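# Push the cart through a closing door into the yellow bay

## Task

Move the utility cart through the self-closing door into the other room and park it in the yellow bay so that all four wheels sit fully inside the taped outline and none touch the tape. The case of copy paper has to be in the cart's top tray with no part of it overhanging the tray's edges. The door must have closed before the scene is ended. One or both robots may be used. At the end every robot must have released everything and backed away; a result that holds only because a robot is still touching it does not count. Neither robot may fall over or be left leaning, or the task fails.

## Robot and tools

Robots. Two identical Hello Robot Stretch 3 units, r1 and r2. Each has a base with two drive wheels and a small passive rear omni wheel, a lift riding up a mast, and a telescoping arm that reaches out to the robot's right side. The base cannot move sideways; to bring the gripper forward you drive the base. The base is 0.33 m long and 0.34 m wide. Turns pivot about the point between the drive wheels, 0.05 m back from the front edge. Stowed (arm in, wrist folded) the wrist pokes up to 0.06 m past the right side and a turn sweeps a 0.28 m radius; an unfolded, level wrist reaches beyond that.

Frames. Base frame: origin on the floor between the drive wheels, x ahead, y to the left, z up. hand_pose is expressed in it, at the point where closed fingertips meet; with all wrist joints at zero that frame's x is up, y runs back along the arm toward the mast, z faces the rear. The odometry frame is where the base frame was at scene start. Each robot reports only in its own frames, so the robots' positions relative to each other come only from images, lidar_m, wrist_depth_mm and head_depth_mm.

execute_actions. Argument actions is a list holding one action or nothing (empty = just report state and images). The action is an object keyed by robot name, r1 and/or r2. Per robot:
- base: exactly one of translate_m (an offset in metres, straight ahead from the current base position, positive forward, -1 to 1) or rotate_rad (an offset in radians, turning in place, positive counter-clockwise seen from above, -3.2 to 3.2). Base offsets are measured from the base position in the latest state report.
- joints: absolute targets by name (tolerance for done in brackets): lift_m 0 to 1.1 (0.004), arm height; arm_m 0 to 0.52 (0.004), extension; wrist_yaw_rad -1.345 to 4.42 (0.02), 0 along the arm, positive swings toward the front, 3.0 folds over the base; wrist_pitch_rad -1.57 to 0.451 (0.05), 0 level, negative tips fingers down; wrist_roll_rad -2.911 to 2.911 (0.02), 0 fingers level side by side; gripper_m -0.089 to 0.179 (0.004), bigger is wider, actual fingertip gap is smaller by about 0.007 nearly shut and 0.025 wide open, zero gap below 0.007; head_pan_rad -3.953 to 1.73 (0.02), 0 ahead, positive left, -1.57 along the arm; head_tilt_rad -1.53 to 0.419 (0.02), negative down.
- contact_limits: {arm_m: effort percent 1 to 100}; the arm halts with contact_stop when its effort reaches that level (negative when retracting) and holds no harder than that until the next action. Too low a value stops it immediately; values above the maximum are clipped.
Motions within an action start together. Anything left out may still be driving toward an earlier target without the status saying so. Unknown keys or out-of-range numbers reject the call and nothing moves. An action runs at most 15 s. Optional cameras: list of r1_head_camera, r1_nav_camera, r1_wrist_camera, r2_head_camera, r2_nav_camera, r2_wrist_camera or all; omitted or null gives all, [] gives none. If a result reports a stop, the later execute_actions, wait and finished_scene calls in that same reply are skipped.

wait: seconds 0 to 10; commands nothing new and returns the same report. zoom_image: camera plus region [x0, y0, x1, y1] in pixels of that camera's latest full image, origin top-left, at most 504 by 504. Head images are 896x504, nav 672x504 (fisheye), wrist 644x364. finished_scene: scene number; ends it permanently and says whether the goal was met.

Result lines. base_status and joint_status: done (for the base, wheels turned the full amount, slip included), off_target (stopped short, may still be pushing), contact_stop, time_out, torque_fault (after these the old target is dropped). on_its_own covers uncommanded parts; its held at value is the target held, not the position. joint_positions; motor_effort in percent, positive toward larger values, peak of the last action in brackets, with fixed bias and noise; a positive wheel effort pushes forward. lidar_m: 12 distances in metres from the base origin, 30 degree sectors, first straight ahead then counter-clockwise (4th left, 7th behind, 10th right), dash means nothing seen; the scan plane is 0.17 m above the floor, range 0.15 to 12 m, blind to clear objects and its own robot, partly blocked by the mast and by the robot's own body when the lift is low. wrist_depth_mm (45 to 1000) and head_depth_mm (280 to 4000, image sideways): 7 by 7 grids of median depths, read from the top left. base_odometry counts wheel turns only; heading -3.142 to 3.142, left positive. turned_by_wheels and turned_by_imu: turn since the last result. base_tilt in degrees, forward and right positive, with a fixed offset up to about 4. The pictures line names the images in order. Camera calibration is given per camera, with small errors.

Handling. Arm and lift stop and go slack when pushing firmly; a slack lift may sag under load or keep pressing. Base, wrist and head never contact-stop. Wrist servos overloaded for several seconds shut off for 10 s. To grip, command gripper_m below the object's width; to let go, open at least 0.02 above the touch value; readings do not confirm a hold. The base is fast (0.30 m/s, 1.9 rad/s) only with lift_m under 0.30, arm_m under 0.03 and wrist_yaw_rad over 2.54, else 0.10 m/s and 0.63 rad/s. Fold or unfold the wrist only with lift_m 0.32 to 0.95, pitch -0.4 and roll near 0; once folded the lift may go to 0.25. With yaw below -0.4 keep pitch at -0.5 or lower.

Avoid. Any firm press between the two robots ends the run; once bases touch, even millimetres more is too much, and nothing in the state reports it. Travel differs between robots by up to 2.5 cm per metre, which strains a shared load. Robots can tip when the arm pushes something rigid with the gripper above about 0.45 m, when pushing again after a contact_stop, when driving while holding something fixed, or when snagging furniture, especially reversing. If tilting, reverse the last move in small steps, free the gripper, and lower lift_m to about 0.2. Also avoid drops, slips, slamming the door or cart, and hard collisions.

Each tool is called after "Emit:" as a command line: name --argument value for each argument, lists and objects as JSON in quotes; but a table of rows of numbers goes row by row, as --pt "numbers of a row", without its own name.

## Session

Emit:
execute_actions --actions '[{"r1":{"joints":{"head_tilt_rad":-0.6,"lift_m":0.27}},"r2":{"joints":{"head_tilt_rad":-0.6,"lift_m":0.27}}}]' --cameras '["r1_nav_camera","r2_nav_camera","r1_wrist_camera","r2_wrist_camera"]'

Scene clock: 2.03 s.
r1.base_odometry: x=+0.000 y=+0.000 heading=+0.000 (m, m, rad; r1's odometry frame)
r1.turned_by_wheels: +0.000 (rad since the last result)
r1.turned_by_imu: +0.000 (rad since the last result)
r1.base_tilt: forward=+0.9 right=-2.4 (deg)
r1.lidar_m: 2.30 4.08 1.78 1.07 0.98 0.99 0.71 0.65 0.66 0.82 1.67 1.85
r1.head_depth_mm: 1779 1930 2069 2206 1839 1469 1216 / 1970 2147 2310 2340 1850 1474 1217 / 2182 2359 2638 2460 1845 1461 1226 / 2460 2714 3060 2465 1835 1462 1220 / 2820 3144 3332 2461 1840 1466 1225 / 3338 3778 3738 2473 1826 1464 1223 / 3399 3741 3693 2431 1846 1474 1218
r1.base_status: not commanded
r1.joint_positions: lift_m=+0.270 arm_m=+0.001 wrist_yaw_rad=+2.909 wrist_pitch_rad=-0.398 wrist_roll_rad=-0.016 gripper_m=+0.037 head_pan_rad=+0.003 head_tilt_rad=-0.592
r1.joint_status: all done
r1.motor_effort: left_wheel=+2(1) right_wheel=-1(1) lift_m=+15(15) arm_m=-1(0) wrist_yaw_rad=+0(0) wrist_pitch_rad=+8(8) wrist_roll_rad=+0(0) gripper_m=+0(1) head_pan_rad=+0(0) head_tilt_rad=-3(26) (%)
r1.hand_pose: x=+0.0311 y=+0.0748 z=+0.2875 quat_wxyz=(+0.219, +0.699, +0.060, +0.678) (m; r1's base frame)
r1.wrist_depth_mm: - 923 - - - - - / - 983 - - - - - / 760 - - - 980 950 941 / 768 - 760 757 736 711 711 / 620 - 624 601 611 578 577 / 513 507 - 498 488 484 478 / 449 - - 435 419 414 409
r2.base_odometry: x=+0.000 y=+0.000 heading=+0.000 (m, m, rad; r2's odometry frame)
r2.turned_by_wheels: +0.000 (rad since the last result)
r2.turned_by_imu: +0.000 (rad since the last result)
r2.base_tilt: forward=-0.4 right=+0.2 (deg)
r2.lidar_m: 1.25 1.21 3.19 2.38 2.32 2.22 1.65 1.59 1.66 2.31 2.44 2.55
r2.head_depth_mm: 2775 3015 3055 2381 1810 1484 1255 / 3133 3305 3388 2338 1835 1481 1256 / 3505 3852 3319 2352 1819 1479 1246 / - - 3285 2317 1817 1475 1248 / - - 2782 1911 1741 1468 1245 / 3880 - 1687 1671 1692 1470 1253 / 3693 1234 1290 1533 1631 1465 1244
r2.base_status: not commanded
r2.joint_positions: lift_m=+0.270 arm_m=-0.001 wrist_yaw_rad=+3.032 wrist_pitch_rad=-0.606 wrist_roll_rad=+0.003 gripper_m=+0.037 head_pan_rad=+0.008 head_tilt_rad=-0.592
r2.joint_status: all done
r2.motor_effort: left_wheel=+0(0) right_wheel=+0(0) lift_m=+23(25) arm_m=+0(0) wrist_yaw_rad=+0(1) wrist_pitch_rad=+5(5) wrist_roll_rad=+0(0) gripper_m=+0(1) head_pan_rad=+0(0) head_tilt_rad=-4(38) (%)
r2.hand_pose: x=+0.0003 y=+0.0516 z=+0.2430 quat_wxyz=(+0.248, +0.686, +0.174, +0.661) (m; r2's base frame)
r2.wrist_depth_mm: - - - - - - - / 776 768 798 799 813 808 839 / 626 640 650 656 657 681 669 / 537 537 552 556 551 559 567 / 474 - - - 472 483 483 / - - - - 426 420 422 / - - - - 368 376 383
pictures: r1_nav_camera (sideways: a quarter turn counterclockwise sets it upright), r1_wrist_camera, r2_nav_camera (sideways: a quarter turn counterclockwise sets it upright), r2_wrist_camera
camera_calibration (this result's frames):
r1_nav_camera: T_world_to_cam=[[0.533322, 0.00972432, 0.845856, -1.06219], [0.0276001, -0.999602, -0.00591037, 0.0612282], [0.845462, 0.0264979, -0.533378, 0.648644], [0, 0, 0, 1]] pos_world=[0.0163936, 0.0543452, 1.24479]
r1_wrist_camera: T_world_to_cam=[[0.972462, -0.232874, -0.00939245, -0.00930658], [-0.135629, -0.532684, -0.835376, 0.312842], [0.189534, 0.813645, -0.549599, 0.252195], [0, 0, 0, 1]] pos_world=[0.00368146, -0.0407181, 0.399859]
r2_nav_camera: T_world_to_cam=[[0.595246, 0.0254676, 0.80314, -1.00519], [-0.00474883, -0.999369, 0.0352096, 0.00570593], [0.80353, -0.0247723, -0.594749, 0.729204], [0, 0, 0, 1]] pos_world=[0.0124239, 0.0493661, 1.2408]
r2_wrist_camera: T_world_to_cam=[[0.994045, -0.107121, 0.0200075, 0.000306854], [-0.0562477, -0.661617, -0.74773, 0.264558], [0.0933347, 0.742151, -0.663702, 0.288094], [0, 0, 0, 1]] pos_world=[-0.0123134, -0.0387405, 0.38902]
Images, in order (width x height): r1_nav_camera 672x504, r1_wrist_camera 644x364, r2_nav_camera 672x504, r2_wrist_camera 644x364.

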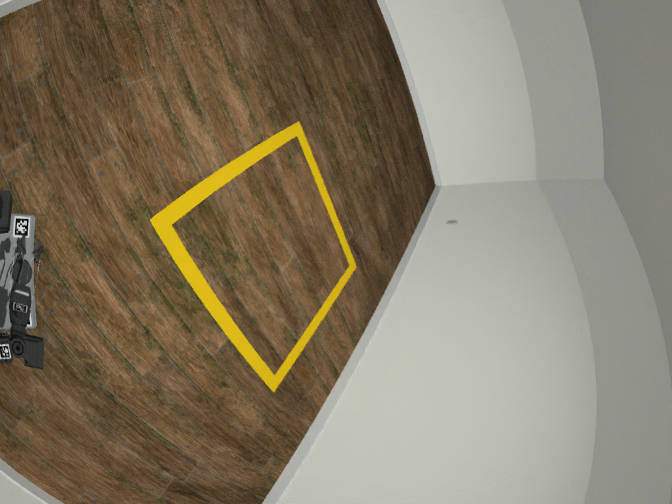

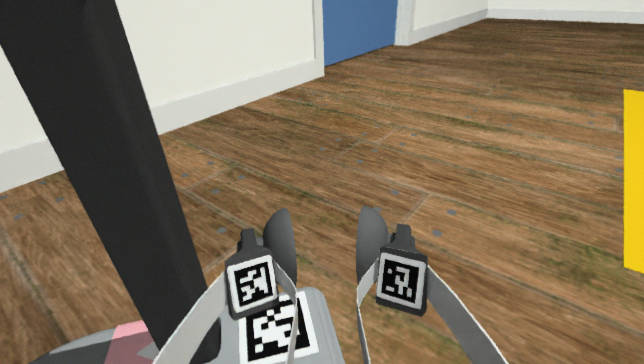

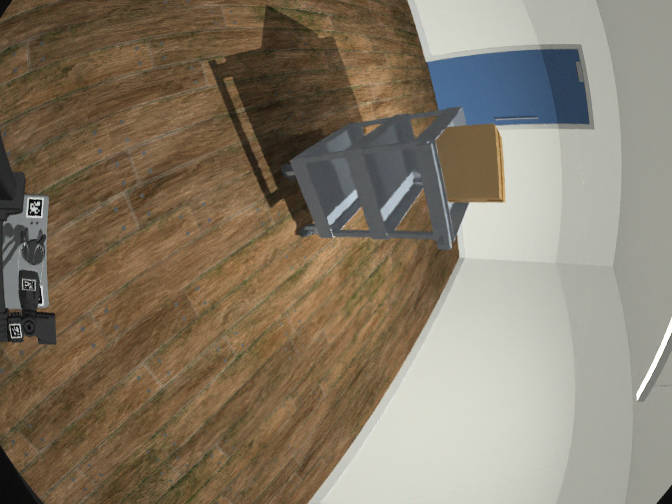

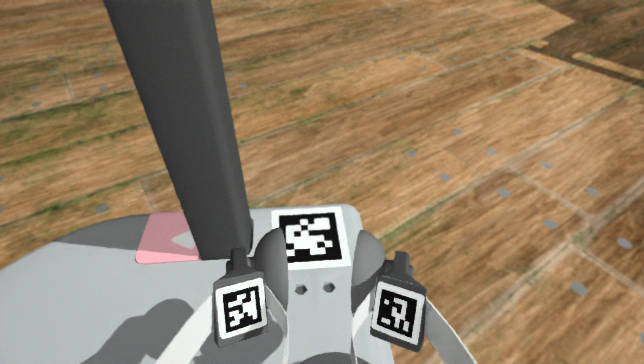

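Emit:
execute_actions --actions '[{"r1":{"base":{"rotate_rad":0.95}},"r2":{"base":{"rotate_rad":0.9}}}]' --cameras '[]'

Emit:
execute_actions --actions '[{"r1":{"base":{"translate_m":1}},"r2":{"base":{"translate_m":1}}}]' --cameras '[]'

Emit:
execute_actions --actions '[{"r1":{"base":{"translate_m":0.77}},"r2":{"base":{"rotate_rad":-0.35}}}]' --cameras '[]'

Emit:
execute_actions --actions '[{"r1":{"base":{"rotate_rad":-1.88},"joints":{"head_pan_rad":-3.1,"head_tilt_rad":-1.2}},"r2":{"base":{"translate_m":1},"joints":{"head_pan_rad":-1.2,"head_tilt_rad":-1.0}}}]' --cameras '["r1_nav_camera","r2_nav_camera"]'

Scene clock: 9.83 s.
r1.base_odometry: x=+0.000 y=+0.000 heading=+0.950 (m, m, rad; r1's odometry frame)
r1.turned_by_wheels: +0.950 (rad since the last result)
r1.turned_by_imu: +0.938 (rad since the last result)
r1.base_tilt: forward=+0.9 right=-2.5 (deg)
r1.lidar_m: 2.08 1.13 0.98 0.98 0.75 0.65 0.65 0.76 1.35 1.84 2.14 3.78
r1.head_depth_mm: 3185 3541 3702 2457 1834 1459 1224 / 3363 3686 3787 2478 1840 1457 1221 / 3471 3739 3820 2433 1855 1468 1222 / 2961 3232 3254 2469 1828 1465 1209 / 2189 2343 2544 2439 1843 1453 1210 / 1894 2008 2096 2190 1841 1470 1215 / 1571 1634 1720 1695 1719 1465 1217
r1.base_status: done
r1.joint_positions: lift_m=+0.270 arm_m=+0.001 wrist_yaw_rad=+2.909 wrist_pitch_rad=-0.398 wrist_roll_rad=-0.016 gripper_m=+0.037 head_pan_rad=+0.003 head_tilt_rad=-0.593
r1.joint_status: not commanded
r1.motor_effort: left_wheel=-1(6) right_wheel=+3(9) lift_m=+16(15) arm_m=+0(0) wrist_yaw_rad=-1(0) wrist_pitch_rad=+8(8) wrist_roll_rad=+0(0) gripper_m=+0(0) head_pan_rad=+0(0) head_tilt_rad=-3(3) (%)
r1.hand_pose: x=+0.0311 y=+0.0748 z=+0.2875 quat_wxyz=(+0.219, +0.699, +0.060, +0.678) (m; r1's base frame)
r1.wrist_depth_mm: - 936 934 908 899 899 879 / - - - - 982 980 964 / 694 - - - 978 967 934 / 712 - 770 750 740 715 699 / 620 - 626 592 611 581 572 / 514 510 - 502 490 483 481 / 449 - - 438 420 414 413
r2.base_odometry: x=+0.000 y=+0.000 heading=+0.900 (m, m, rad; r2's odometry frame)
r2.turned_by_wheels: +0.900 (rad since the last result)
r2.turned_by_imu: +0.912 (rad since the last result)
r2.base_tilt: forward=-0.4 right=+0.3 (deg)
r2.lidar_m: 3.74 2.49 2.30 2.33 1.72 1.59 1.61 2.02 2.44 2.47 1.34 1.21
r2.head_depth_mm: 3495 3844 3351 2264 1761 1489 1252 / 3682 3954 3339 2351 1829 1484 1256 / 3784 - 3330 2340 1806 1471 1248 / 3875 - 3232 2323 1808 1471 1252 / - - 3249 2323 1794 1467 1252 / 3851 - 3313 2312 1796 1472 1244 / 3263 3433 3241 2322 1803 1479 1240
r2.base_status: done
r2.joint_positions: lift_m=+0.270 arm_m=-0.001 wrist_yaw_rad=+3.032 wrist_pitch_rad=-0.606 wrist_roll_rad=+0.003 gripper_m=+0.037 head_pan_rad=+0.008 head_tilt_rad=-0.593
r2.joint_status: not commanded
r2.motor_effort: left_wheel=-3(12) right_wheel=+3(11) lift_m=+24(23) arm_m=+0(0) wrist_yaw_rad=-1(2) wrist_pitch_rad=+5(5) wrist_roll_rad=+0(0) gripper_m=-1(0) head_pan_rad=+0(0) head_tilt_rad=-4(4) (%)
r2.hand_pose: x=+0.0003 y=+0.0515 z=+0.2430 quat_wxyz=(+0.248, +0.686, +0.174, +0.661) (m; r2's base frame)
r2.wrist_depth_mm: - - - - - - - / 770 778 806 789 809 815 824 / 628 636 652 652 652 662 668 / 527 539 556 554 554 565 562 / 471 - - - 477 487 479 / - - - - 422 421 424 / - - - - 366 376 376
pictures: none
No camera images: the call's "cameras" was empty. Leave "cameras" out to get every camera's image.

Scene clock: 14.77 s.
r1.base_odometry: x=+0.582 y=+0.813 heading=+0.950 (m, m, rad; r1's odometry frame)
r1.turned_by_wheels: +0.000 (rad since the last result)
r1.turned_by_imu: +0.004 (rad since the last result)
r1.base_tilt: forward=+0.9 right=-2.5 (deg)
r1.lidar_m: 1.43 0.91 0.71 0.71 0.83 1.48 1.61 1.88 2.10 2.11 2.47 3.14
r1.head_depth_mm: 2491 2735 2979 2461 1834 1471 1215 / 2554 2809 3127 2458 1851 1455 1220 / 2615 2902 3148 2447 1842 1465 1218 / 2088 2302 2540 2371 1835 1464 1214 / 1555 1675 1805 1984 1833 1478 1214 / 1241 1325 1419 1562 1700 1468 1216 / 1106 1200 1270 1356 1414 1426 1213
r1.base_status: done
r1.joint_positions: lift_m=+0.270 arm_m=+0.001 wrist_yaw_rad=+2.909 wrist_pitch_rad=-0.398 wrist_roll_rad=-0.016 gripper_m=+0.037 head_pan_rad=+0.003 head_tilt_rad=-0.593
r1.joint_status: not commanded
r1.motor_effort: left_wheel=-2(4) right_wheel=+2(9) lift_m=+16(16) arm_m=-1(0) wrist_yaw_rad=+0(0) wrist_pitch_rad=+8(8) wrist_roll_rad=+0(0) gripper_m=+0(1) head_pan_rad=+0(0) head_tilt_rad=-3(3) (%)
r1.hand_pose: x=+0.0311 y=+0.0748 z=+0.2875 quat_wxyz=(+0.219, +0.699, +0.060, +0.678) (m; r1's base frame)
r1.wrist_depth_mm: - 687 678 677 667 716 721 / - 729 725 736 720 777 777 / 822 811 794 789 778 851 828 / 785 - 775 744 732 732 706 / 621 - 628 600 603 584 570 / 513 510 - 498 489 487 478 / 450 - - 436 421 416 412
r2.base_odometry: x=+0.622 y=+0.783 heading=+0.900 (m, m, rad; r2's odometry frame)
r2.turned_by_wheels: +0.000 (rad since the last result)
r2.turned_by_imu: +0.005 (rad since the last result)
r2.base_tilt: forward=-0.5 right=+0.1 (deg)
r2.lidar_m: 3.10 2.07 1.91 1.93 2.43 2.52 2.55 3.04 2.83 0.61 0.68 3.26
r2.head_depth_mm: 2732 2988 3150 2360 1836 1482 1260 / 2836 3079 3279 2348 1813 1475 1249 / 2916 3249 3259 2351 1805 1479 1255 / 3022 3340 3250 2323 1821 1481 1242 / 3159 3507 3223 2304 1814 1467 1254 / 3193 3383 3218 2329 1802 1476 1243 / 2753 2829 2947 2311 1792 1488 1237
r2.base_status: done
r2.joint_positions: lift_m=+0.270 arm_m=-0.001 wrist_yaw_rad=+3.032 wrist_pitch_rad=-0.607 wrist_roll_rad=+0.003 gripper_m=+0.037 head_pan_rad=+0.008 head_tilt_rad=-0.594
r2.joint_status: not commanded
r2.motor_effort: left_wheel=-4(11) right_wheel=+3(11) lift_m=+24(23) arm_m=+0(1) wrist_yaw_rad=+0(1) wrist_pitch_rad=+5(5) wrist_roll_rad=+0(1) gripper_m=+0(0) head_pan_rad=+0(0) head_tilt_rad=-4(4) (%)
r2.hand_pose: x=+0.0003 y=+0.0515 z=+0.2430 quat_wxyz=(+0.248, +0.686, +0.174, +0.661) (m; r2's base frame)
r2.wrist_depth_mm: - - - - - - - / 770 765 793 801 812 826 840 / 632 638 650 646 658 666 678 / 539 537 551 550 562 554 559 / 473 - - - 476 479 481 / - - - - 426 422 424 / - - - - 364 376 378
pictures: none
No camera images: the call's "cameras" was empty. Leave "cameras" out to get every camera's image.

Scene clock: 19.03 s.
r1.base_odometry: x=+1.030 y=+1.439 heading=+0.950 (m, m, rad; r1's odometry frame)
r1.turned_by_wheels: +0.000 (rad since the last result)
r1.turned_by_imu: +0.003 (rad since the last result)
r1.base_tilt: forward=+0.8 right=-2.5 (deg)
r1.lidar_m: 0.96 0.66 0.58 0.58 0.68 1.04 2.35 2.66 2.32 2.32 2.73 2.41
r1.head_depth_mm: 1886 2086 2287 2451 1851 1467 1211 / 1962 2146 2347 2480 1836 1457 1218 / 1969 2182 2426 2415 1836 1464 1222 / 1435 1592 1751 2019 1820 1456 1227 / 1085 1157 1258 1364 1492 1418 1224 / 866 915 978 1044 1111 1205 1183 / 723 758 794 837 885 948 1071
r1.base_status: done
r1.joint_positions: lift_m=+0.270 arm_m=+0.001 wrist_yaw_rad=+2.909 wrist_pitch_rad=-0.398 wrist_roll_rad=-0.016 gripper_m=+0.037 head_pan_rad=+0.003 head_tilt_rad=-0.594
r1.joint_status: not commanded
r1.motor_effort: left_wheel=-1(7) right_wheel=+3(9) lift_m=+16(16) arm_m=+0(0) wrist_yaw_rad=+1(0) wrist_pitch_rad=+8(8) wrist_roll_rad=+0(0) gripper_m=-1(1) head_pan_rad=+0(0) head_tilt_rad=-2(2) (%)
r1.hand_pose: x=+0.0311 y=+0.0748 z=+0.2875 quat_wxyz=(+0.219, +0.699, +0.060, +0.678) (m; r1's base frame)
r1.wrist_depth_mm: - 561 556 555 551 538 529 / - 614 601 604 590 584 562 / 600 665 660 652 642 641 594 / 638 - 711 705 705 685 611 / 624 - 640 600 612 574 567 / 511 508 - 498 489 486 473 / 449 - - 439 420 415 411
r2.base_odometry: x=+0.622 y=+0.783 heading=+0.550 (m, m, rad; r2's odometry frame)
r2.turned_by_wheels: -0.350 (rad since the last result)
r2.turned_by_imu: -0.354 (rad since the last result)
r2.base_tilt: forward=-0.4 right=+0.2 (deg)
r2.lidar_m: 3.25 2.58 1.96 1.91 2.01 2.58 2.52 2.66 2.90 2.83 0.61 0.77
r2.head_depth_mm: 2814 3154 3319 2352 1811 1450 1255 / 2897 3122 3268 2310 1820 1482 1243 / 2862 3144 3275 2359 1788 1487 1250 / 2817 3171 3295 2333 1802 1476 1250 / 2846 3204 3303 2324 1801 1469 1244 / 2855 3167 3219 2323 1787 1471 1240 / 2900 3142 3222 2296 1787 1462 1244
r2.base_status: done
r2.joint_positions: lift_m=+0.270 arm_m=-0.001 wrist_yaw_rad=+3.032 wrist_pitch_rad=-0.607 wrist_roll_rad=+0.003 gripper_m=+0.037 head_pan_rad=+0.008 head_tilt_rad=-0.594
r2.joint_status: not commanded
r2.motor_effort: left_wheel=+4(14) right_wheel=-3(9) lift_m=+23(24) arm_m=+0(0) wrist_yaw_rad=+1(0) wrist_pitch_rad=+5(5) wrist_roll_rad=+0(0) gripper_m=+0(0) head_pan_rad=+0(0) head_tilt_rad=-4(3) (%)
r2.hand_pose: x=+0.0003 y=+0.0515 z=+0.2430 quat_wxyz=(+0.249, +0.686, +0.174, +0.661) (m; r2's base frame)
r2.wrist_depth_mm: - - - - - - - / 772 775 793 818 811 815 856 / 626 635 652 654 656 666 670 / 531 532 555 544 559 555 554 / 477 - - - 484 480 480 / - - - - 426 423 427 / - - - - 369 374 380
pictures: none
No camera images: the call's "cameras" was empty. Leave "cameras" out to get every camera's image.

Scene clock: 23.97 s.
r1.base_odometry: x=+1.030 y=+1.439 heading=-0.930 (m, m, rad; r1's odometry frame)
r1.turned_by_wheels: -1.880 (rad since the last result)
r1.turned_by_imu: -1.854 (rad since the last result)
r1.base_tilt: forward=+0.9 right=-2.3 (deg)
r1.lidar_m: 2.32 2.40 2.52 2.03 0.70 0.60 0.58 0.60 0.68 1.87 2.42 2.42
r1.head_depth_mm: 551 682 888 1272 1259 1143 1075 / 555 685 894 1284 1278 1140 1077 / 557 688 902 1299 1303 - 1066 / 559 696 904 1314 1298 - 1068 / 563 698 916 1332 1290 - 1079 / 564 703 917 1334 1278 1179 1074 / 568 707 932 1218 1268 1164 1084
r1.base_status: done
r1.joint_positions: lift_m=+0.270 arm_m=+0.001 wrist_yaw_rad=+2.909 wrist_pitch_rad=-0.398 wrist_roll_rad=-0.016 gripper_m=+0.037 head_pan_rad=-3.094 head_tilt_rad=-1.186
r1.joint_status: all done
r1.motor_effort: left_wheel=+4(11) right_wheel=-3(8) lift_m=+15(16) arm_m=-1(1) wrist_yaw_rad=+0(0) wrist_pitch_rad=+8(8) wrist_roll_rad=+0(0) gripper_m=-1(0) head_pan_rad=-4(64) head_tilt_rad=-5(29) (%)
r1.hand_pose: x=+0.0311 y=+0.0748 z=+0.2875 quat_wxyz=(+0.219, +0.699, +0.060, +0.678) (m; r1's base frame)
r1.wrist_depth_mm: - - - - - - - / - - - - - - - / 749 - - - 976 962 932 / 715 - 757 744 734 731 709 / 621 - 631 599 614 584 576 / 514 509 - 497 490 483 478 / 448 - - 437 421 415 411
r2.base_odometry: x=+1.474 y=+1.306 heading=+0.550 (m, m, rad; r2's odometry frame)
r2.turned_by_wheels: +0.000 (rad since the last result)
r2.turned_by_imu: +0.005 (rad since the last result)
r2.base_tilt: forward=-0.4 right=+0.3 (deg)
r2.lidar_m: 2.27 2.41 1.91 1.86 1.96 2.81 3.48 0.77 0.54 0.58 3.03 2.34
r2.head_depth_mm: 2533 2118 1797 1254 1198 1233 1122 / 2516 2076 1774 1559 1354 1226 1138 / 2511 2090 1773 1541 1374 1229 - / 2508 2074 1765 1550 1366 1240 - / 2478 2065 1745 1531 1346 1220 1105 / 2462 2059 1737 1516 1359 1217 1110 / 2456 2037 1736 1523 1335 1215 1100
r2.base_status: done
r2.joint_positions: lift_m=+0.270 arm_m=-0.001 wrist_yaw_rad=+3.032 wrist_pitch_rad=-0.607 wrist_roll_rad=+0.003 gripper_m=+0.037 head_pan_rad=-1.193 head_tilt_rad=-0.988
r2.joint_status: all done
r2.motor_effort: left_wheel=+3(17) right_wheel=-3(7) lift_m=+24(23) arm_m=+0(0) wrist_yaw_rad=+2(1) wrist_pitch_rad=+5(5) wrist_roll_rad=+0(0) gripper_m=+0(0) head_pan_rad=-2(40) head_tilt_rad=-6(33) (%)
r2.hand_pose: x=+0.0003 y=+0.0515 z=+0.2430 quat_wxyz=(+0.249, +0.686, +0.174, +0.661) (m; r2's base frame)
r2.wrist_depth_mm: - - - - - - - / 778 781 787 797 814 810 828 / 636 637 638 650 657 664 667 / 537 532 551 547 554 565 567 / 471 - - - 479 482 484 / - - - - 424 427 425 / - - - - 365 377 380
pictures: r1_nav_camera (sideways: a quarter turn counterclockwise sets it upright), r2_nav_camera (sideways: a quarter turn counterclockwise sets it upright)
camera_calibration (this result's frames):
r1_nav_camera: T_world_to_cam=[[-0.913975, -0.0518228, 0.402447, -0.475591], [-0.0647222, 0.997732, -0.0185098, 0.0781848], [-0.400575, -0.0429648, -0.915256, 1.15283], [0, 0, 0, 1]] pos_world=[0.032177, -0.0531227, 1.24798]
r2_nav_camera: T_world_to_cam=[[0.335561, -0.7909, 0.511738, -0.623888], [-0.92842, -0.369632, 0.0375188, 0.00835302], [0.159481, -0.487698, -0.858322, 1.0759], [0, 0, 0, 1]] pos_world=[0.0455224, 0.0343669, 1.24242]
Images, in order (width x height): r1_nav_camera 672x504, r2_nav_camera 672x504.

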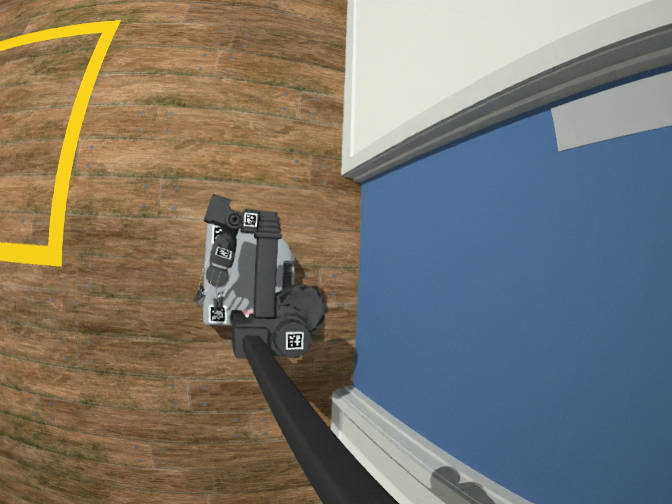

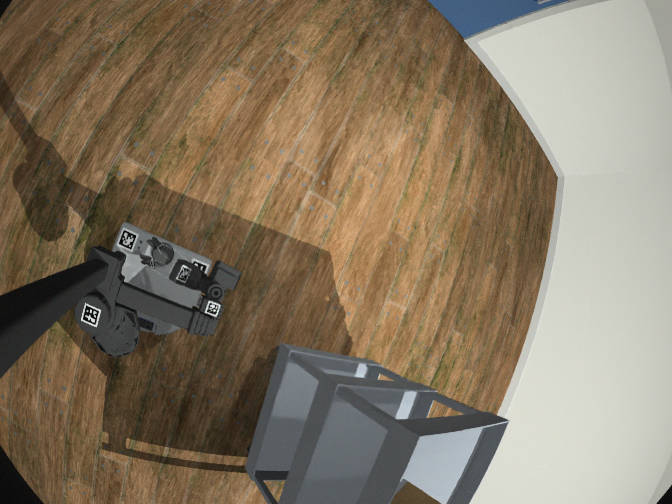

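Emit:
execute_actions --actions '[{"r1":{"base":{"rotate_rad":0.2},"joints":{"lift_m":0.32}},"r2":{"base":{"rotate_rad":-1.03}}}]' --cameras '[]'

Emit:
execute_actions --actions '[{"r1":{"base":{"translate_m":-0.9}},"r2":{"base":{"translate_m":0.8},"joints":{"lift_m":0.52,"wrist_pitch_rad":-0.4}}}]' --cameras '[]'

Emit:
execute_actions --actions '[{"r1":{"base":{"rotate_rad":-0.75}},"r2":{"base":{"rotate_rad":-2.08},"joints":{"wrist_yaw_rad":1.57,"gripper_m":0.13,"head_pan_rad":-2.2,"head_tilt_rad":-1.2}}}]' --cameras '[]'

Emit:
execute_actions --actions '[{"r1":{"base":{"translate_m":-0.5}},"r2":{"joints":{"wrist_pitch_rad":0}}}]' --cameras '["r1_nav_camera","r2_nav_camera","r2_wrist_camera"]'

Scene clock: 30.87 s.
r1.base_odometry: x=+1.030 y=+1.439 heading=-0.730 (m, m, rad; r1's odometry frame)
r1.turned_by_wheels: +0.200 (rad since the last result)
r1.turned_by_imu: +0.198 (rad since the last result)
r1.base_tilt: forward=+0.7 right=-2.4 (deg)
r1.lidar_m: 2.32 2.58 2.43 1.16 0.70 0.58 0.58 0.64 0.89 2.34 2.60 2.33
r1.head_depth_mm: 529 644 820 1128 1263 1138 1080 / 543 666 857 1193 1278 1148 1079 / 561 689 898 1267 - - 1063 / 576 710 935 1339 1310 - 1068 / 592 741 978 1349 1281 - 1082 / 610 766 1018 1343 1266 1181 1068 / 629 760 940 1334 1267 1168 1075
r1.base_status: done
r1.joint_positions: lift_m=+0.320 arm_m=+0.001 wrist_yaw_rad=+2.909 wrist_pitch_rad=-0.399 wrist_roll_rad=-0.016 gripper_m=+0.037 head_pan_rad=-3.094 head_tilt_rad=-1.186
r1.joint_status: all done
r1.motor_effort: left_wheel=-1(6) right_wheel=+3(5) lift_m=+26(29) arm_m=-1(0) wrist_yaw_rad=+0(0) wrist_pitch_rad=+8(8) wrist_roll_rad=+0(0) gripper_m=+0(1) head_pan_rad=-4(4) head_tilt_rad=-5(5) (%)
r1.hand_pose: x=+0.0311 y=+0.0747 z=+0.3367 quat_wxyz=(+0.220, +0.699, +0.060, +0.678) (m; r1's base frame)
r1.wrist_depth_mm: - - - - - - - / - - - - - - - / 574 - - - - - - / 600 - 852 843 816 817 785 / 650 - 707 668 694 650 637 / 574 571 - 554 550 540 536 / 490 489 - 490 470 466 462
r2.base_odometry: x=+1.474 y=+1.306 heading=-0.480 (m, m, rad; r2's odometry frame)
r2.turned_by_wheels: -1.030 (rad since the last result)
r2.turned_by_imu: -1.043 (rad since the last result)
r2.base_tilt: forward=-0.4 right=+0.2 (deg)
r2.lidar_m: 3.02 2.33 2.27 2.42 1.89 1.86 1.97 2.84 3.50 0.77 0.54 0.59
r2.head_depth_mm: 2556 2099 1807 1560 1375 1240 1122 / 874 2003 1787 1551 1373 1229 1131 / 916 1179 1197 1514 1373 1220 - / 702 780 1138 1414 1367 1243 - / 688 734 1101 1311 1331 1223 1110 / 674 744 1060 999 1292 1220 1108 / 899 765 680 1246 1348 1212 1109
r2.base_status: done
r2.joint_positions: lift_m=+0.270 arm_m=-0.001 wrist_yaw_rad=+3.032 wrist_pitch_rad=-0.607 wrist_roll_rad=+0.003 gripper_m=+0.037 head_pan_rad=-1.193 head_tilt_rad=-0.988
r2.joint_status: not commanded
r2.motor_effort: left_wheel=+4(16) right_wheel=-3(7) lift_m=+24(23) arm_m=+0(0) wrist_yaw_rad=+0(1) wrist_pitch_rad=+5(5) wrist_roll_rad=+0(1) gripper_m=-1(0) head_pan_rad=-3(3) head_tilt_rad=-6(7) (%)
r2.hand_pose: x=+0.0003 y=+0.0515 z=+0.2429 quat_wxyz=(+0.249, +0.686, +0.174, +0.661) (m; r2's base frame)
r2.wrist_depth_mm: - - - - - - - / 777 779 808 806 816 827 844 / 630 623 649 658 655 674 665 / 533 530 556 544 560 555 573 / 477 - - - 480 477 481 / - - - - 428 424 428 / - - - - 366 377 379
pictures: none
No camera images: the call's "cameras" was empty. Leave "cameras" out to get every camera's image.

Scene clock: 40.83 s.
r1.base_odometry: x=+0.360 y=+2.040 heading=-0.730 (m, m, rad; r1's odometry frame)
r1.turned_by_wheels: +0.000 (rad since the last result)
r1.turned_by_imu: +0.000 (rad since the last result)
r1.base_tilt: forward=+0.9 right=-2.5 (deg)
r1.lidar_m: 3.19 3.12 0.37 0.25 0.24 0.24 0.31 2.65 2.19 0.61 0.36 0.47
r1.head_depth_mm: - 305 355 424 520 747 1023 / 305 352 423 526 652 1137 1080 / 1936 1693 562 697 - - 1071 / 1937 1713 1534 1373 1302 - 1072 / 1947 1723 1541 1388 1284 - 1078 / 1929 1716 1532 1397 1267 1180 1078 / 1963 1719 1542 1387 1280 1171 1076
r1.base_status: done
r1.joint_positions: lift_m=+0.320 arm_m=+0.001 wrist_yaw_rad=+2.909 wrist_pitch_rad=-0.399 wrist_roll_rad=-0.016 gripper_m=+0.037 head_pan_rad=-3.094 head_tilt_rad=-1.190
r1.joint_status: not commanded
r1.motor_effort: left_wheel=-3(39) right_wheel=-13(40) lift_m=+26(26) arm_m=-1(1) wrist_yaw_rad=+0(1) wrist_pitch_rad=+9(9) wrist_roll_rad=+0(0) gripper_m=-1(0) head_pan_rad=-4(4) head_tilt_rad=-4(5) (%)
r1.hand_pose: x=+0.0311 y=+0.0747 z=+0.3367 quat_wxyz=(+0.220, +0.699, +0.061, +0.678) (m; r1's base frame)
r1.wrist_depth_mm: - 242 287 372 522 - - / - 256 305 394 587 - - / - 276 322 431 652 - - / 225 - 345 467 742 805 784 / 240 - 361 525 687 654 644 / 251 280 - 536 551 545 538 / 264 307 - 487 467 465 458
r2.base_odometry: x=+2.184 y=+0.937 heading=-0.480 (m, m, rad; r2's odometry frame)
r2.turned_by_wheels: +0.000 (rad since the last result)
r2.turned_by_imu: +0.005 (rad since the last result)
r2.base_tilt: forward=-0.3 right=+0.1 (deg)
r2.lidar_m: 2.35 1.86 1.20 1.93 2.57 2.52 2.68 0.58 0.55 0.56 2.27 2.22
r2.head_depth_mm: 2515 2126 764 990 1203 1225 1113 / 2511 2108 1782 1302 1248 1253 - / 2518 2088 1774 1548 1368 1264 - / 2485 2095 1763 1532 1358 1241 - / 2433 2061 1754 1533 1363 1216 1109 / 2298 2040 1748 1524 1362 1221 1113 / 2205 2036 1751 1516 1355 1211 1107
r2.base_status: done
r2.joint_positions: lift_m=+0.520 arm_m=-0.001 wrist_yaw_rad=+3.032 wrist_pitch_rad=-0.420 wrist_roll_rad=+0.003 gripper_m=+0.037 head_pan_rad=-1.194 head_tilt_rad=-0.988
r2.joint_status: all done
r2.motor_effort: left_wheel=+3(17) right_wheel=-3(9) lift_m=+29(32) arm_m=+0(0) wrist_yaw_rad=+1(0) wrist_pitch_rad=+7(9) wrist_roll_rad=+0(0) gripper_m=+0(1) head_pan_rad=-3(3) head_tilt_rad=-7(7) (%)
r2.hand_pose: x=+0.0033 y=+0.0787 z=+0.5321 quat_wxyz=(+0.186, +0.699, +0.109, +0.682) (m; r2's base frame)
r2.wrist_depth_mm: - - - - - - - / - - - - - - - / - - - - - - - / - - - - - - - / 945 954 - 967 990 960 - / 796 796 - 823 840 821 814 / 671 687 - 705 687 689 716
pictures: none
No camera images: the call's "cameras" was empty. Leave "cameras" out to get every camera's image.

Scene clock: 45.07 s.
r1.base_odometry: x=+0.360 y=+2.040 heading=-1.480 (m, m, rad; r1's odometry frame)
r1.turned_by_wheels: -0.749 (rad since the last result)
r1.turned_by_imu: -0.732 (rad since the last result)
r1.base_tilt: forward=+0.8 right=-2.5 (deg)
r1.lidar_m: 0.36 3.18 3.28 0.53 0.31 0.27 0.27 0.32 3.18 2.27 1.13 0.36
r1.head_depth_mm: - 298 361 488 727 1136 1078 / - 305 382 528 766 1141 1078 / - 313 406 572 - - 1069 / - 329 432 629 961 - 1070 / 292 346 462 694 1237 - 1076 / 300 363 497 1339 1274 1179 1072 / 306 385 1468 1394 1271 1177 1078
r1.base_status: done
r1.joint_positions: lift_m=+0.320 arm_m=+0.001 wrist_yaw_rad=+2.909 wrist_pitch_rad=-0.399 wrist_roll_rad=-0.016 gripper_m=+0.037 head_pan_rad=-3.094 head_tilt_rad=-1.190
r1.joint_status: not commanded
r1.on_its_own: right_wheel is at rest, and its effort (-24) is outside its rest range (-18 to +18)
r1.motor_effort: left_wheel=-2(9) right_wheel=-24(26) lift_m=+25(26) arm_m=-1(1) wrist_yaw_rad=+0(0) wrist_pitch_rad=+8(8) wrist_roll_rad=+0(0) gripper_m=+0(1) head_pan_rad=-4(4) head_tilt_rad=-4(4) (%)
r1.hand_pose: x=+0.0311 y=+0.0747 z=+0.3367 quat_wxyz=(+0.220, +0.699, +0.061, +0.678) (m; r1's base frame)
r1.wrist_depth_mm: - 502 - - - - - / - 532 749 - - - - / - 533 790 - - - - / 318 - 772 835 820 816 798 / 331 - 677 665 675 651 639 / 330 408 - 558 548 538 540 / 330 430 - 493 469 468 461
r2.base_odometry: x=+2.184 y=+0.937 heading=-2.560 (m, m, rad; r2's odometry frame)
r2.turned_by_wheels: -2.080 (rad since the last result)
r2.turned_by_imu: -2.111 (rad since the last result)
r2.base_tilt: forward=-0.4 right=+0.2 (deg)
r2.lidar_m: 0.55 0.56 2.27 2.22 2.36 1.85 1.17 1.93 2.58 2.52 2.68 0.58
r2.head_depth_mm: 1841 1655 1515 1398 1318 - - / 1829 1634 1499 1389 1302 - - / 1803 1651 1508 1387 1300 - 1103 / 1807 1631 1491 1389 - - 1105 / 1781 1635 1478 1371 - 1171 1106 / 1800 1619 1478 1366 1271 1174 1115 / 1766 1613 1466 1365 1261 1165 1092
r2.base_status: done
r2.joint_positions: lift_m=+0.520 arm_m=-0.001 wrist_yaw_rad=+1.572 wrist_pitch_rad=-0.420 wrist_roll_rad=+0.003 gripper_m=+0.130 head_pan_rad=-2.193 head_tilt_rad=-1.186
r2.joint_status: all done
r2.motor_effort: left_wheel=+5(10) right_wheel=-4(6) lift_m=+29(29) arm_m=-1(0) wrist_yaw_rad=-2(2) wrist_pitch_rad=+7(7) wrist_roll_rad=+0(0) gripper_m=+0(97) head_pan_rad=-3(40) head_tilt_rad=-8(28) (%)
r2.hand_pose: x=+0.2028 y=-0.1441 z=+0.5321 quat_wxyz=(+0.593, +0.594, -0.385, +0.384) (m; r2's base frame)
r2.wrist_depth_mm: - 853 931 955 - - - / 457 458 466 478 - - - / - - - - - - - / - 910 908 899 - - - / 931 684 722 730 979 - - / 772 - 756 760 813 853 814 / 676 669 697 701 697 - 717
pictures: none
No camera images: the call's "cameras" was empty. Leave "cameras" out to get every camera's image.

Scene clock: 51.00 s.
r1.base_odometry: x=+0.314 y=+2.538 heading=-1.479 (m, m, rad; r1's odometry frame)
r1.turned_by_wheels: +0.000 (rad since the last result)
r1.turned_by_imu: -0.001 (rad since the last result)
r1.base_tilt: forward=+0.8 right=-2.5 (deg)
r1.lidar_m: 0.85 3.61 0.44 0.27 0.24 0.25 0.30 1.14 1.11 2.55 2.44 1.00
r1.head_depth_mm: - 298 345 424 534 845 1052 / 1939 361 406 512 661 1126 1078 / 1942 1722 1538 1340 - - 1072 / 1948 1708 1543 1388 1298 - 1075 / 1950 1714 1538 1400 1292 - 1082 / 1961 1722 1538 1380 1274 1175 1076 / 1928 1711 1527 1390 1269 1167 1080
r1.base_status: done
r1.joint_positions: lift_m=+0.320 arm_m=+0.001 wrist_yaw_rad=+2.909 wrist_pitch_rad=-0.399 wrist_roll_rad=-0.016 gripper_m=+0.037 head_pan_rad=-3.094 head_tilt_rad=-1.190
r1.joint_status: not commanded
r1.motor_effort: left_wheel=+1(15) right_wheel=-10(24) lift_m=+26(26) arm_m=-1(1) wrist_yaw_rad=-1(0) wrist_pitch_rad=+9(8) wrist_roll_rad=+0(0) gripper_m=+0(0) head_pan_rad=-4(3) head_tilt_rad=-4(4) (%)
r1.hand_pose: x=+0.0311 y=+0.0747 z=+0.3367 quat_wxyz=(+0.220, +0.699, +0.061, +0.678) (m; r1's base frame)
r1.wrist_depth_mm: - 261 318 434 667 - - / - 276 334 466 804 - - / - 297 351 500 931 - - / 233 - 375 547 786 809 796 / 247 - 390 607 681 650 631 / 256 291 - 555 549 541 533 / 268 315 - 492 469 464 463
r2.base_odometry: x=+2.184 y=+0.937 heading=-2.560 (m, m, rad; r2's odometry frame)
r2.turned_by_wheels: +0.000 (rad since the last result)
r2.turned_by_imu: +0.000 (rad since the last result)
r2.base_tilt: forward=-0.4 right=+0.2 (deg)
r2.lidar_m: 0.55 0.56 2.27 2.22 2.36 1.86 1.14 1.03 2.56 2.52 2.68 0.58
r2.head_depth_mm: 1836 1666 1497 1391 1325 - - / 1814 1651 1511 1390 1289 - - / 1819 1653 1509 1394 1292 - 1101 / 1795 1636 1497 1377 - - 1105 / 1799 1646 1492 1376 - 1162 1112 / 1779 1635 1481 1371 1272 1167 1109 / 1768 1606 1473 1368 1263 1170 1103
r2.base_status: not commanded
r2.joint_positions: lift_m=+0.520 arm_m=-0.001 wrist_yaw_rad=+1.572 wrist_pitch_rad=-0.024 wrist_roll_rad=+0.003 gripper_m=+0.130 head_pan_rad=-2.193 head_tilt_rad=-1.186
r2.joint_status: all done
r2.motor_effort: left_wheel=+4(4) right_wheel=-4(4) lift_m=+29(29) arm_m=-1(1) wrist_yaw_rad=-3(1) wrist_pitch_rad=+8(8) wrist_roll_rad=+0(0) gripper_m=+0(0) head_pan_rad=-4(3) head_tilt_rad=-7(8) (%)
r2.hand_pose: x=+0.2342 y=-0.1440 z=+0.6282 quat_wxyz=(+0.506, +0.507, -0.494, +0.493) (m; r2's base frame)
r2.wrist_depth_mm: 433 436 434 444 - - - / 564 696 655 652 - - - / - - - - - - - / - - - - - - - / 481 637 495 493 - - - / - - 508 516 - - - / - 807 865 897 - - -
pictures: r1_nav_camera (sideways: a quarter turn counterclockwise sets it upright), r2_nav_camera (sideways: a quarter turn counterclockwise sets it upright), r2_wrist_camera
camera_calibration (this result's frames):
r1_nav_camera: T_world_to_cam=[[-0.915381, -0.0512508, 0.399314, -0.471502], [-0.0639638, 0.997779, -0.0185673, 0.0782549], [-0.397476, -0.0425378, -0.916626, 1.15459], [0, 0, 0, 1]] pos_world=[0.032324, -0.0531322, 1.24806]
r2_nav_camera: T_world_to_cam=[[-0.532891, -0.777861, 0.333106, -0.385923], [-0.817072, 0.575379, 0.0364889, 0.00902403], [-0.220046, -0.252727, -0.942183, 1.18716], [0, 0, 0, 1]] pos_world=[0.0629475, -0.00535944, 1.24674]
r2_wrist_camera: T_world_to_cam=[[-0.00779964, -0.999805, 0.0181519, -0.153528], [-0.143411, -0.0168464, -0.98952, 0.701558], [0.989632, -0.0103211, -0.143252, 0.0218346], [0, 0, 0, 1]] pos_world=[0.0778056, -0.141454, 0.700121]
Images, in order (width x height): r1_nav_camera 672x504, r2_nav_camera 672x504, r2_wrist_camera 644x364.

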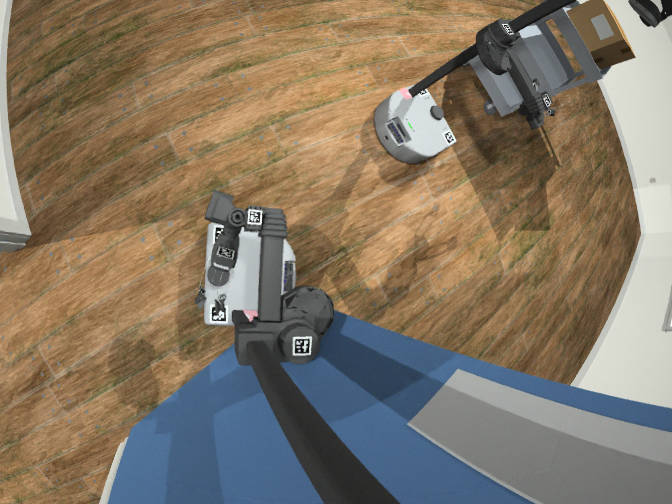

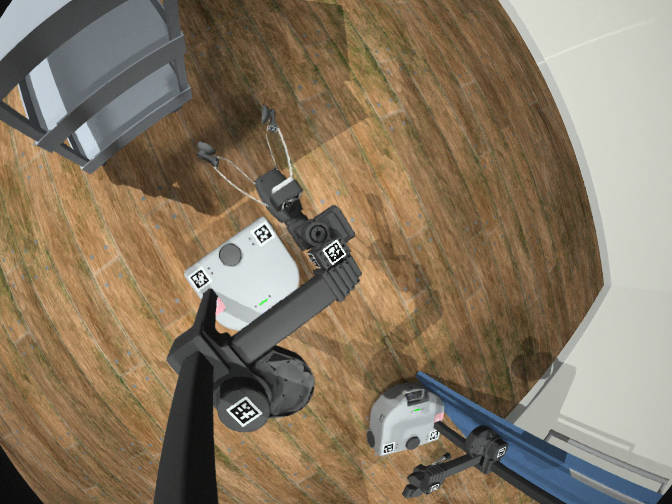

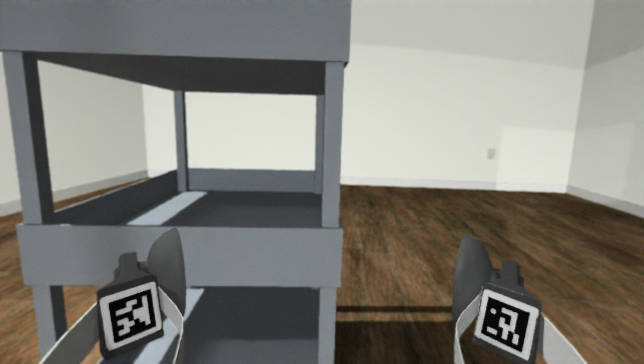

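Emit:
execute_actions --actions '[{"r1":{"base":{"rotate_rad":-0.7}},"r2":{"base":{"translate_m":0.37}}}]' --cameras '[]'

Emit:
execute_actions --actions '[{"r1":{"base":{"translate_m":-0.2},"joints":{"head_pan_rad":-0.5,"head_tilt_rad":-1.0}},"r2":{"joints":{"gripper_m":-0.022}}}]' --cameras '[]'

Emit:
execute_actions --actions '[{"r2":{"base":{"translate_m":-1}}}]' --cameras '["r1_nav_camera","r2_nav_camera"]'

Scene clock: 59.70 s.
r1.base_odometry: x=+0.314 y=+2.538 heading=-2.179 (m, m, rad; r1's odometry frame)
r1.turned_by_wheels: -0.700 (rad since the last result)
r1.turned_by_imu: -0.686 (rad since the last result)
r1.base_tilt: forward=+0.9 right=-2.5 (deg)
r1.lidar_m: 1.23 0.85 3.61 0.62 0.33 0.28 0.27 0.31 1.72 1.47 2.72 2.43
r1.head_depth_mm: - 301 369 506 772 1142 1076 / - 306 386 541 799 1141 1077 / - 311 404 576 - - 1067 / - 322 424 619 930 - 1071 / 289 334 448 666 1244 - 1083 / 293 349 492 1395 1262 1183 1078 / 300 1666 1535 1390 1262 1173 1075
r1.base_status: done
r1.joint_positions: lift_m=+0.320 arm_m=+0.001 wrist_yaw_rad=+2.909 wrist_pitch_rad=-0.399 wrist_roll_rad=-0.016 gripper_m=+0.037 head_pan_rad=-3.094 head_tilt_rad=-1.190
r1.joint_status: not commanded
r1.motor_effort: left_wheel=-1(8) right_wheel=-14(20) lift_m=+25(25) arm_m=-1(1) wrist_yaw_rad=-1(0) wrist_pitch_rad=+9(8) wrist_roll_rad=+1(0) gripper_m=-2(1) head_pan_rad=-3(4) head_tilt_rad=-4(4) (%)
r1.hand_pose: x=+0.0311 y=+0.0747 z=+0.3367 quat_wxyz=(+0.220, +0.699, +0.061, +0.678) (m; r1's base frame)
r1.wrist_depth_mm: - 575 - - - - 630 / - 618 - - - - 667 / - 610 - - - - 709 / 338 - 804 846 817 797 756 / 355 - 700 665 685 644 639 / 347 438 - 553 551 542 538 / 345 457 - 487 474 466 460
r2.base_odometry: x=+1.875 y=+0.733 heading=-2.559 (m, m, rad; r2's odometry frame)
r2.turned_by_wheels: +0.000 (rad since the last result)
r2.turned_by_imu: +0.002 (rad since the last result)
r2.base_tilt: forward=-0.3 right=+0.2 (deg)
r2.lidar_m: 0.18 0.18 0.24 2.19 2.33 2.24 1.51 1.39 2.60 2.55 2.71 0.19
r2.head_depth_mm: 1828 1656 1521 1415 1319 - - / 1837 1647 1509 1392 1296 - - / 1817 1653 1497 1400 1305 - 1100 / 1819 1638 1490 1386 - - 1107 / 1800 1630 1476 1370 - 1177 1111 / 1774 1615 1484 1363 1274 1169 968 / 1773 1617 1478 1358 1261 1009 679
r2.base_status: done
r2.joint_positions: lift_m=+0.520 arm_m=-0.001 wrist_yaw_rad=+1.572 wrist_pitch_rad=-0.024 wrist_roll_rad=+0.003 gripper_m=+0.130 head_pan_rad=-2.193 head_tilt_rad=-1.186
r2.joint_status: not commanded
r2.motor_effort: left_wheel=+4(13) right_wheel=-4(4) lift_m=+29(29) arm_m=+0(0) wrist_yaw_rad=-2(2) wrist_pitch_rad=+8(8) wrist_roll_rad=+0(0) gripper_m=+0(0) head_pan_rad=-3(3) head_tilt_rad=-8(8) (%)
r2.hand_pose: x=+0.2342 y=-0.1440 z=+0.6284 quat_wxyz=(+0.505, +0.507, -0.494, +0.493) (m; r2's base frame)
r2.wrist_depth_mm: 310 302 296 240 107 - - / - 663 660 431 - - - / - - - 671 - - - / - 708 - 680 - - - / 555 666 662 570 - - - / 449 - 456 418 - - - / 343 331 349 144 - - -
pictures: none
No camera images: the call's "cameras" was empty. Leave "cameras" out to get every camera's image.

Scene clock: 62.63 s.
r1.base_odometry: x=+0.429 y=+2.702 heading=-2.179 (m, m, rad; r1's odometry frame)
r1.turned_by_wheels: +0.000 (rad since the last result)
r1.turned_by_imu: +0.000 (rad since the last result)
r1.base_tilt: forward=+0.8 right=-2.5 (deg)
r1.lidar_m: 1.35 1.02 3.67 0.41 0.28 0.27 0.27 2.57 4.83 1.47 2.94 2.62
r1.head_depth_mm: 2514 2227 1814 1558 1350 1201 1076 / 2466 2200 1834 1557 1348 1205 1103 / 2424 2184 1829 1555 1341 1203 1111 / 2396 2202 1809 1558 1356 1200 1090 / 2359 2196 1825 1562 1359 1201 1073 / 2296 2195 1827 1555 1359 1202 1078 / 2260 2202 1818 1548 1349 1197 1078
r1.base_status: done
r1.joint_positions: lift_m=+0.320 arm_m=+0.001 wrist_yaw_rad=+2.909 wrist_pitch_rad=-0.399 wrist_roll_rad=-0.016 gripper_m=+0.037 head_pan_rad=-0.507 head_tilt_rad=-1.001
r1.joint_status: all done
r1.motor_effort: left_wheel=+0(9) right_wheel=-9(18) lift_m=+26(25) arm_m=-1(1) wrist_yaw_rad=+0(1) wrist_pitch_rad=+8(8) wrist_roll_rad=+0(0) gripper_m=-1(0) head_pan_rad=+5(64) head_tilt_rad=+0(14) (%)
r1.hand_pose: x=+0.0311 y=+0.0747 z=+0.3367 quat_wxyz=(+0.220, +0.699, +0.061, +0.678) (m; r1's base frame)
r1.wrist_depth_mm: - 383 553 - - - - / - 407 566 - - - - / - 417 582 - - - 897 / 279 - 607 837 809 800 792 / 293 - 574 666 685 651 646 / 298 355 - 556 547 544 536 / 301 378 - 487 471 466 462
r2.base_odometry: x=+1.875 y=+0.733 heading=-2.560 (m, m, rad; r2's odometry frame)
r2.turned_by_wheels: +0.000 (rad since the last result)
r2.turned_by_imu: +0.000 (rad since the last result)
r2.base_tilt: forward=-0.5 right=+0.1 (deg)
r2.lidar_m: 0.18 0.18 0.25 2.19 2.33 2.24 1.48 1.48 2.60 2.55 2.71 0.19
r2.head_depth_mm: 1825 1664 1530 1400 1326 - - / 1827 1637 1501 1392 1298 - - / 1812 1653 1494 1379 1299 - 1095 / 1794 1627 1497 1373 - - 1108 / 1800 1624 1479 1377 - 1174 1110 / 1786 1610 1481 1370 1276 1169 966 / 1770 1606 1480 1355 1261 1009 680
r2.base_status: not commanded
r2.joint_positions: lift_m=+0.520 arm_m=-0.001 wrist_yaw_rad=+1.514 wrist_pitch_rad=-0.024 wrist_roll_rad=+0.003 gripper_m=-0.021 head_pan_rad=-2.193 head_tilt_rad=-1.186
r2.joint_status: all done
r2.on_its_own: wrist_yaw_rad is held at +1.516, not at your +1.570, by its stall guard, which is not easing now
r2.motor_effort: left_wheel=+3(3) right_wheel=+0(4) lift_m=+29(29) arm_m=+0(0) wrist_yaw_rad=+3(43) wrist_pitch_rad=+8(8) wrist_roll_rad=+0(1) gripper_m=-24(98) head_pan_rad=-2(2) head_tilt_rad=-8(8) (%)
r2.hand_pose: x=+0.2338 y=-0.1587 z=+0.6284 quat_wxyz=(+0.519, +0.492, -0.509, +0.479) (m; r2's base frame)
r2.wrist_depth_mm: 311 303 296 106 - - - / - - 664 109 - - - / - - - 112 - - - / - - - 115 - - - / 595 658 662 117 - - - / 448 449 460 121 - - - / 345 350 336 124 - - -
pictures: none
No camera images: the call's "cameras" was empty. Leave "cameras" out to get every camera's image.

Scene clock: 73.60 s.
r1.base_odometry: x=+0.429 y=+2.702 heading=-2.179 (m, m, rad; r1's odometry frame)
r1.turned_by_wheels: +0.000 (rad since the last result)
r1.turned_by_imu: +0.002 (rad since the last result)
r1.base_tilt: forward=+0.8 right=-2.5 (deg)
r1.lidar_m: 1.35 1.02 3.66 0.41 0.28 0.27 0.27 2.57 0.81 0.56 0.55 2.62
r1.head_depth_mm: 2547 2216 1825 657 1313 1069 1076 / 2492 2217 1829 668 1166 1069 1097 / 2424 2181 1829 1548 1355 1153 1110 / 2383 2197 1820 1565 1350 1203 1093 / 2338 2211 1830 1559 1349 1211 1082 / 2309 2198 1825 1557 1360 1202 1079 / 2260 2218 1836 1543 1352 1203 1077
r1.base_status: not commanded
r1.joint_positions: lift_m=+0.320 arm_m=+0.001 wrist_yaw_rad=+2.909 wrist_pitch_rad=-0.399 wrist_roll_rad=-0.016 gripper_m=+0.037 head_pan_rad=-0.507 head_tilt_rad=-1.001
r1.joint_status: not commanded
r1.motor_effort: left_wheel=+0(0) right_wheel=-8(9) lift_m=+25(26) arm_m=-1(1) wrist_yaw_rad=+0(0) wrist_pitch_rad=+8(9) wrist_roll_rad=+1(0) gripper_m=-1(0) head_pan_rad=+5(5) head_tilt_rad=+0(1) (%)
r1.hand_pose: x=+0.0311 y=+0.0747 z=+0.3367 quat_wxyz=(+0.220, +0.699, +0.061, +0.678) (m; r1's base frame)
r1.wrist_depth_mm: - 381 551 - - - - / - 407 563 - - - - / - 419 579 - - - 895 / 277 - 592 837 821 802 793 / 292 - 575 675 687 651 637 / 296 355 - 551 544 546 536 / 301 377 - 493 471 468 459
r2.base_odometry: x=+2.710 y=+1.283 heading=-2.559 (m, m, rad; r2's odometry frame)
r2.turned_by_wheels: +0.000 (rad since the last result)
r2.turned_by_imu: -0.003 (rad since the last result)
r2.base_tilt: forward=-0.4 right=+0.2 (deg)
r2.lidar_m: 0.29 0.53 2.32 2.27 1.60 1.25 4.11 0.54 0.70 2.47 2.62 0.24
r2.head_depth_mm: 924 1295 1520 1408 1324 - - / 870 902 1458 1379 1292 - - / 851 920 944 1208 1290 - 1099 / 803 953 1136 1228 - - 1114 / 756 944 1304 1353 - 1165 1110 / 1767 1610 1485 1367 1277 1178 1110 / 1771 1621 1472 1364 1269 1007 995
r2.base_status: done
r2.joint_positions: lift_m=+0.520 arm_m=-0.001 wrist_yaw_rad=+1.491 wrist_pitch_rad=-0.021 wrist_roll_rad=+0.003 gripper_m=-0.018 head_pan_rad=-2.193 head_tilt_rad=-1.186
r2.joint_status: not commanded
r2.on_its_own: wrist_yaw_rad is held at +1.516, not at your +1.570, by its stall guard, which is still easing
r2.motor_effort: left_wheel=+0(5) right_wheel=-6(25) lift_m=+29(29) arm_m=-1(0) wrist_yaw_rad=+28(28) wrist_pitch_rad=+7(8) wrist_roll_rad=+0(0) gripper_m=-24(25) head_pan_rad=-2(3) head_tilt_rad=-7(8) (%)
r2.hand_pose: x=+0.2335 y=-0.1645 z=+0.6291 quat_wxyz=(+0.524, +0.486, -0.515, +0.473) (m; r2's base frame)
r2.wrist_depth_mm: 385 298 292 112 276 269 464 / - - - 115 558 554 - / - - - 117 - - - / - - - 121 - - - / - 521 589 124 680 621 - / - 461 478 127 493 459 - / - 301 337 131 343 350 -
pictures: r1_nav_camera (sideways: a quarter turn counterclockwise sets it upright), r2_nav_camera (sideways: a quarter turn counterclockwise sets it upright)
camera_calibration (this result's frames):
r1_nav_camera: T_world_to_cam=[[0.72571, -0.394004, 0.564009, -0.696045], [-0.467996, -0.883601, -0.0150942, 0.076202], [0.504306, -0.253, -0.825631, 1.03084], [0, 0, 0, 1]] pos_world=[0.0209305, 0.0538898, 1.24482]
r2_nav_camera: T_world_to_cam=[[-0.533007, -0.777879, 0.332879, -0.385626], [-0.817027, 0.575444, 0.0364868, 0.00902655], [-0.219935, -0.252523, -0.942264, 1.18726], [0, 0, 0, 1]] pos_world=[0.0629548, -0.00535366, 1.24675]
Images, in order (width x height): r1_nav_camera 672x504, r2_nav_camera 672x504.

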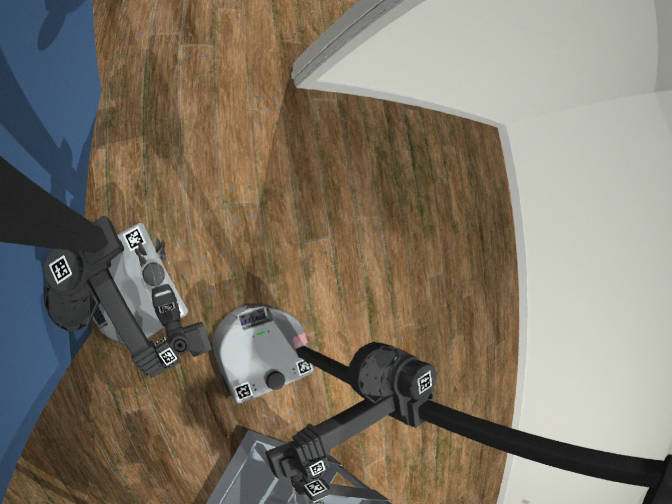

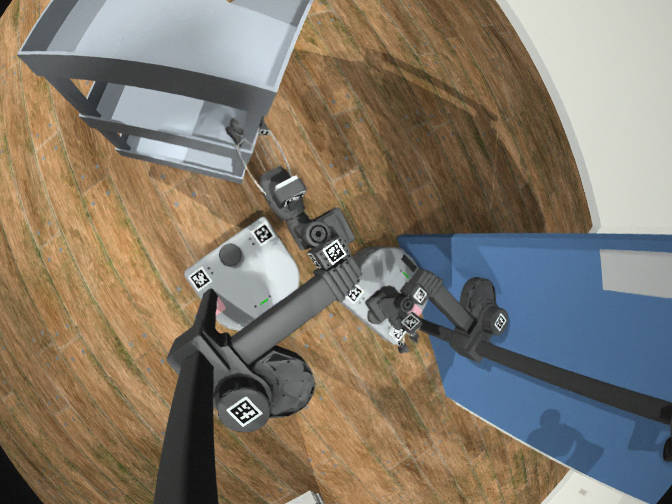

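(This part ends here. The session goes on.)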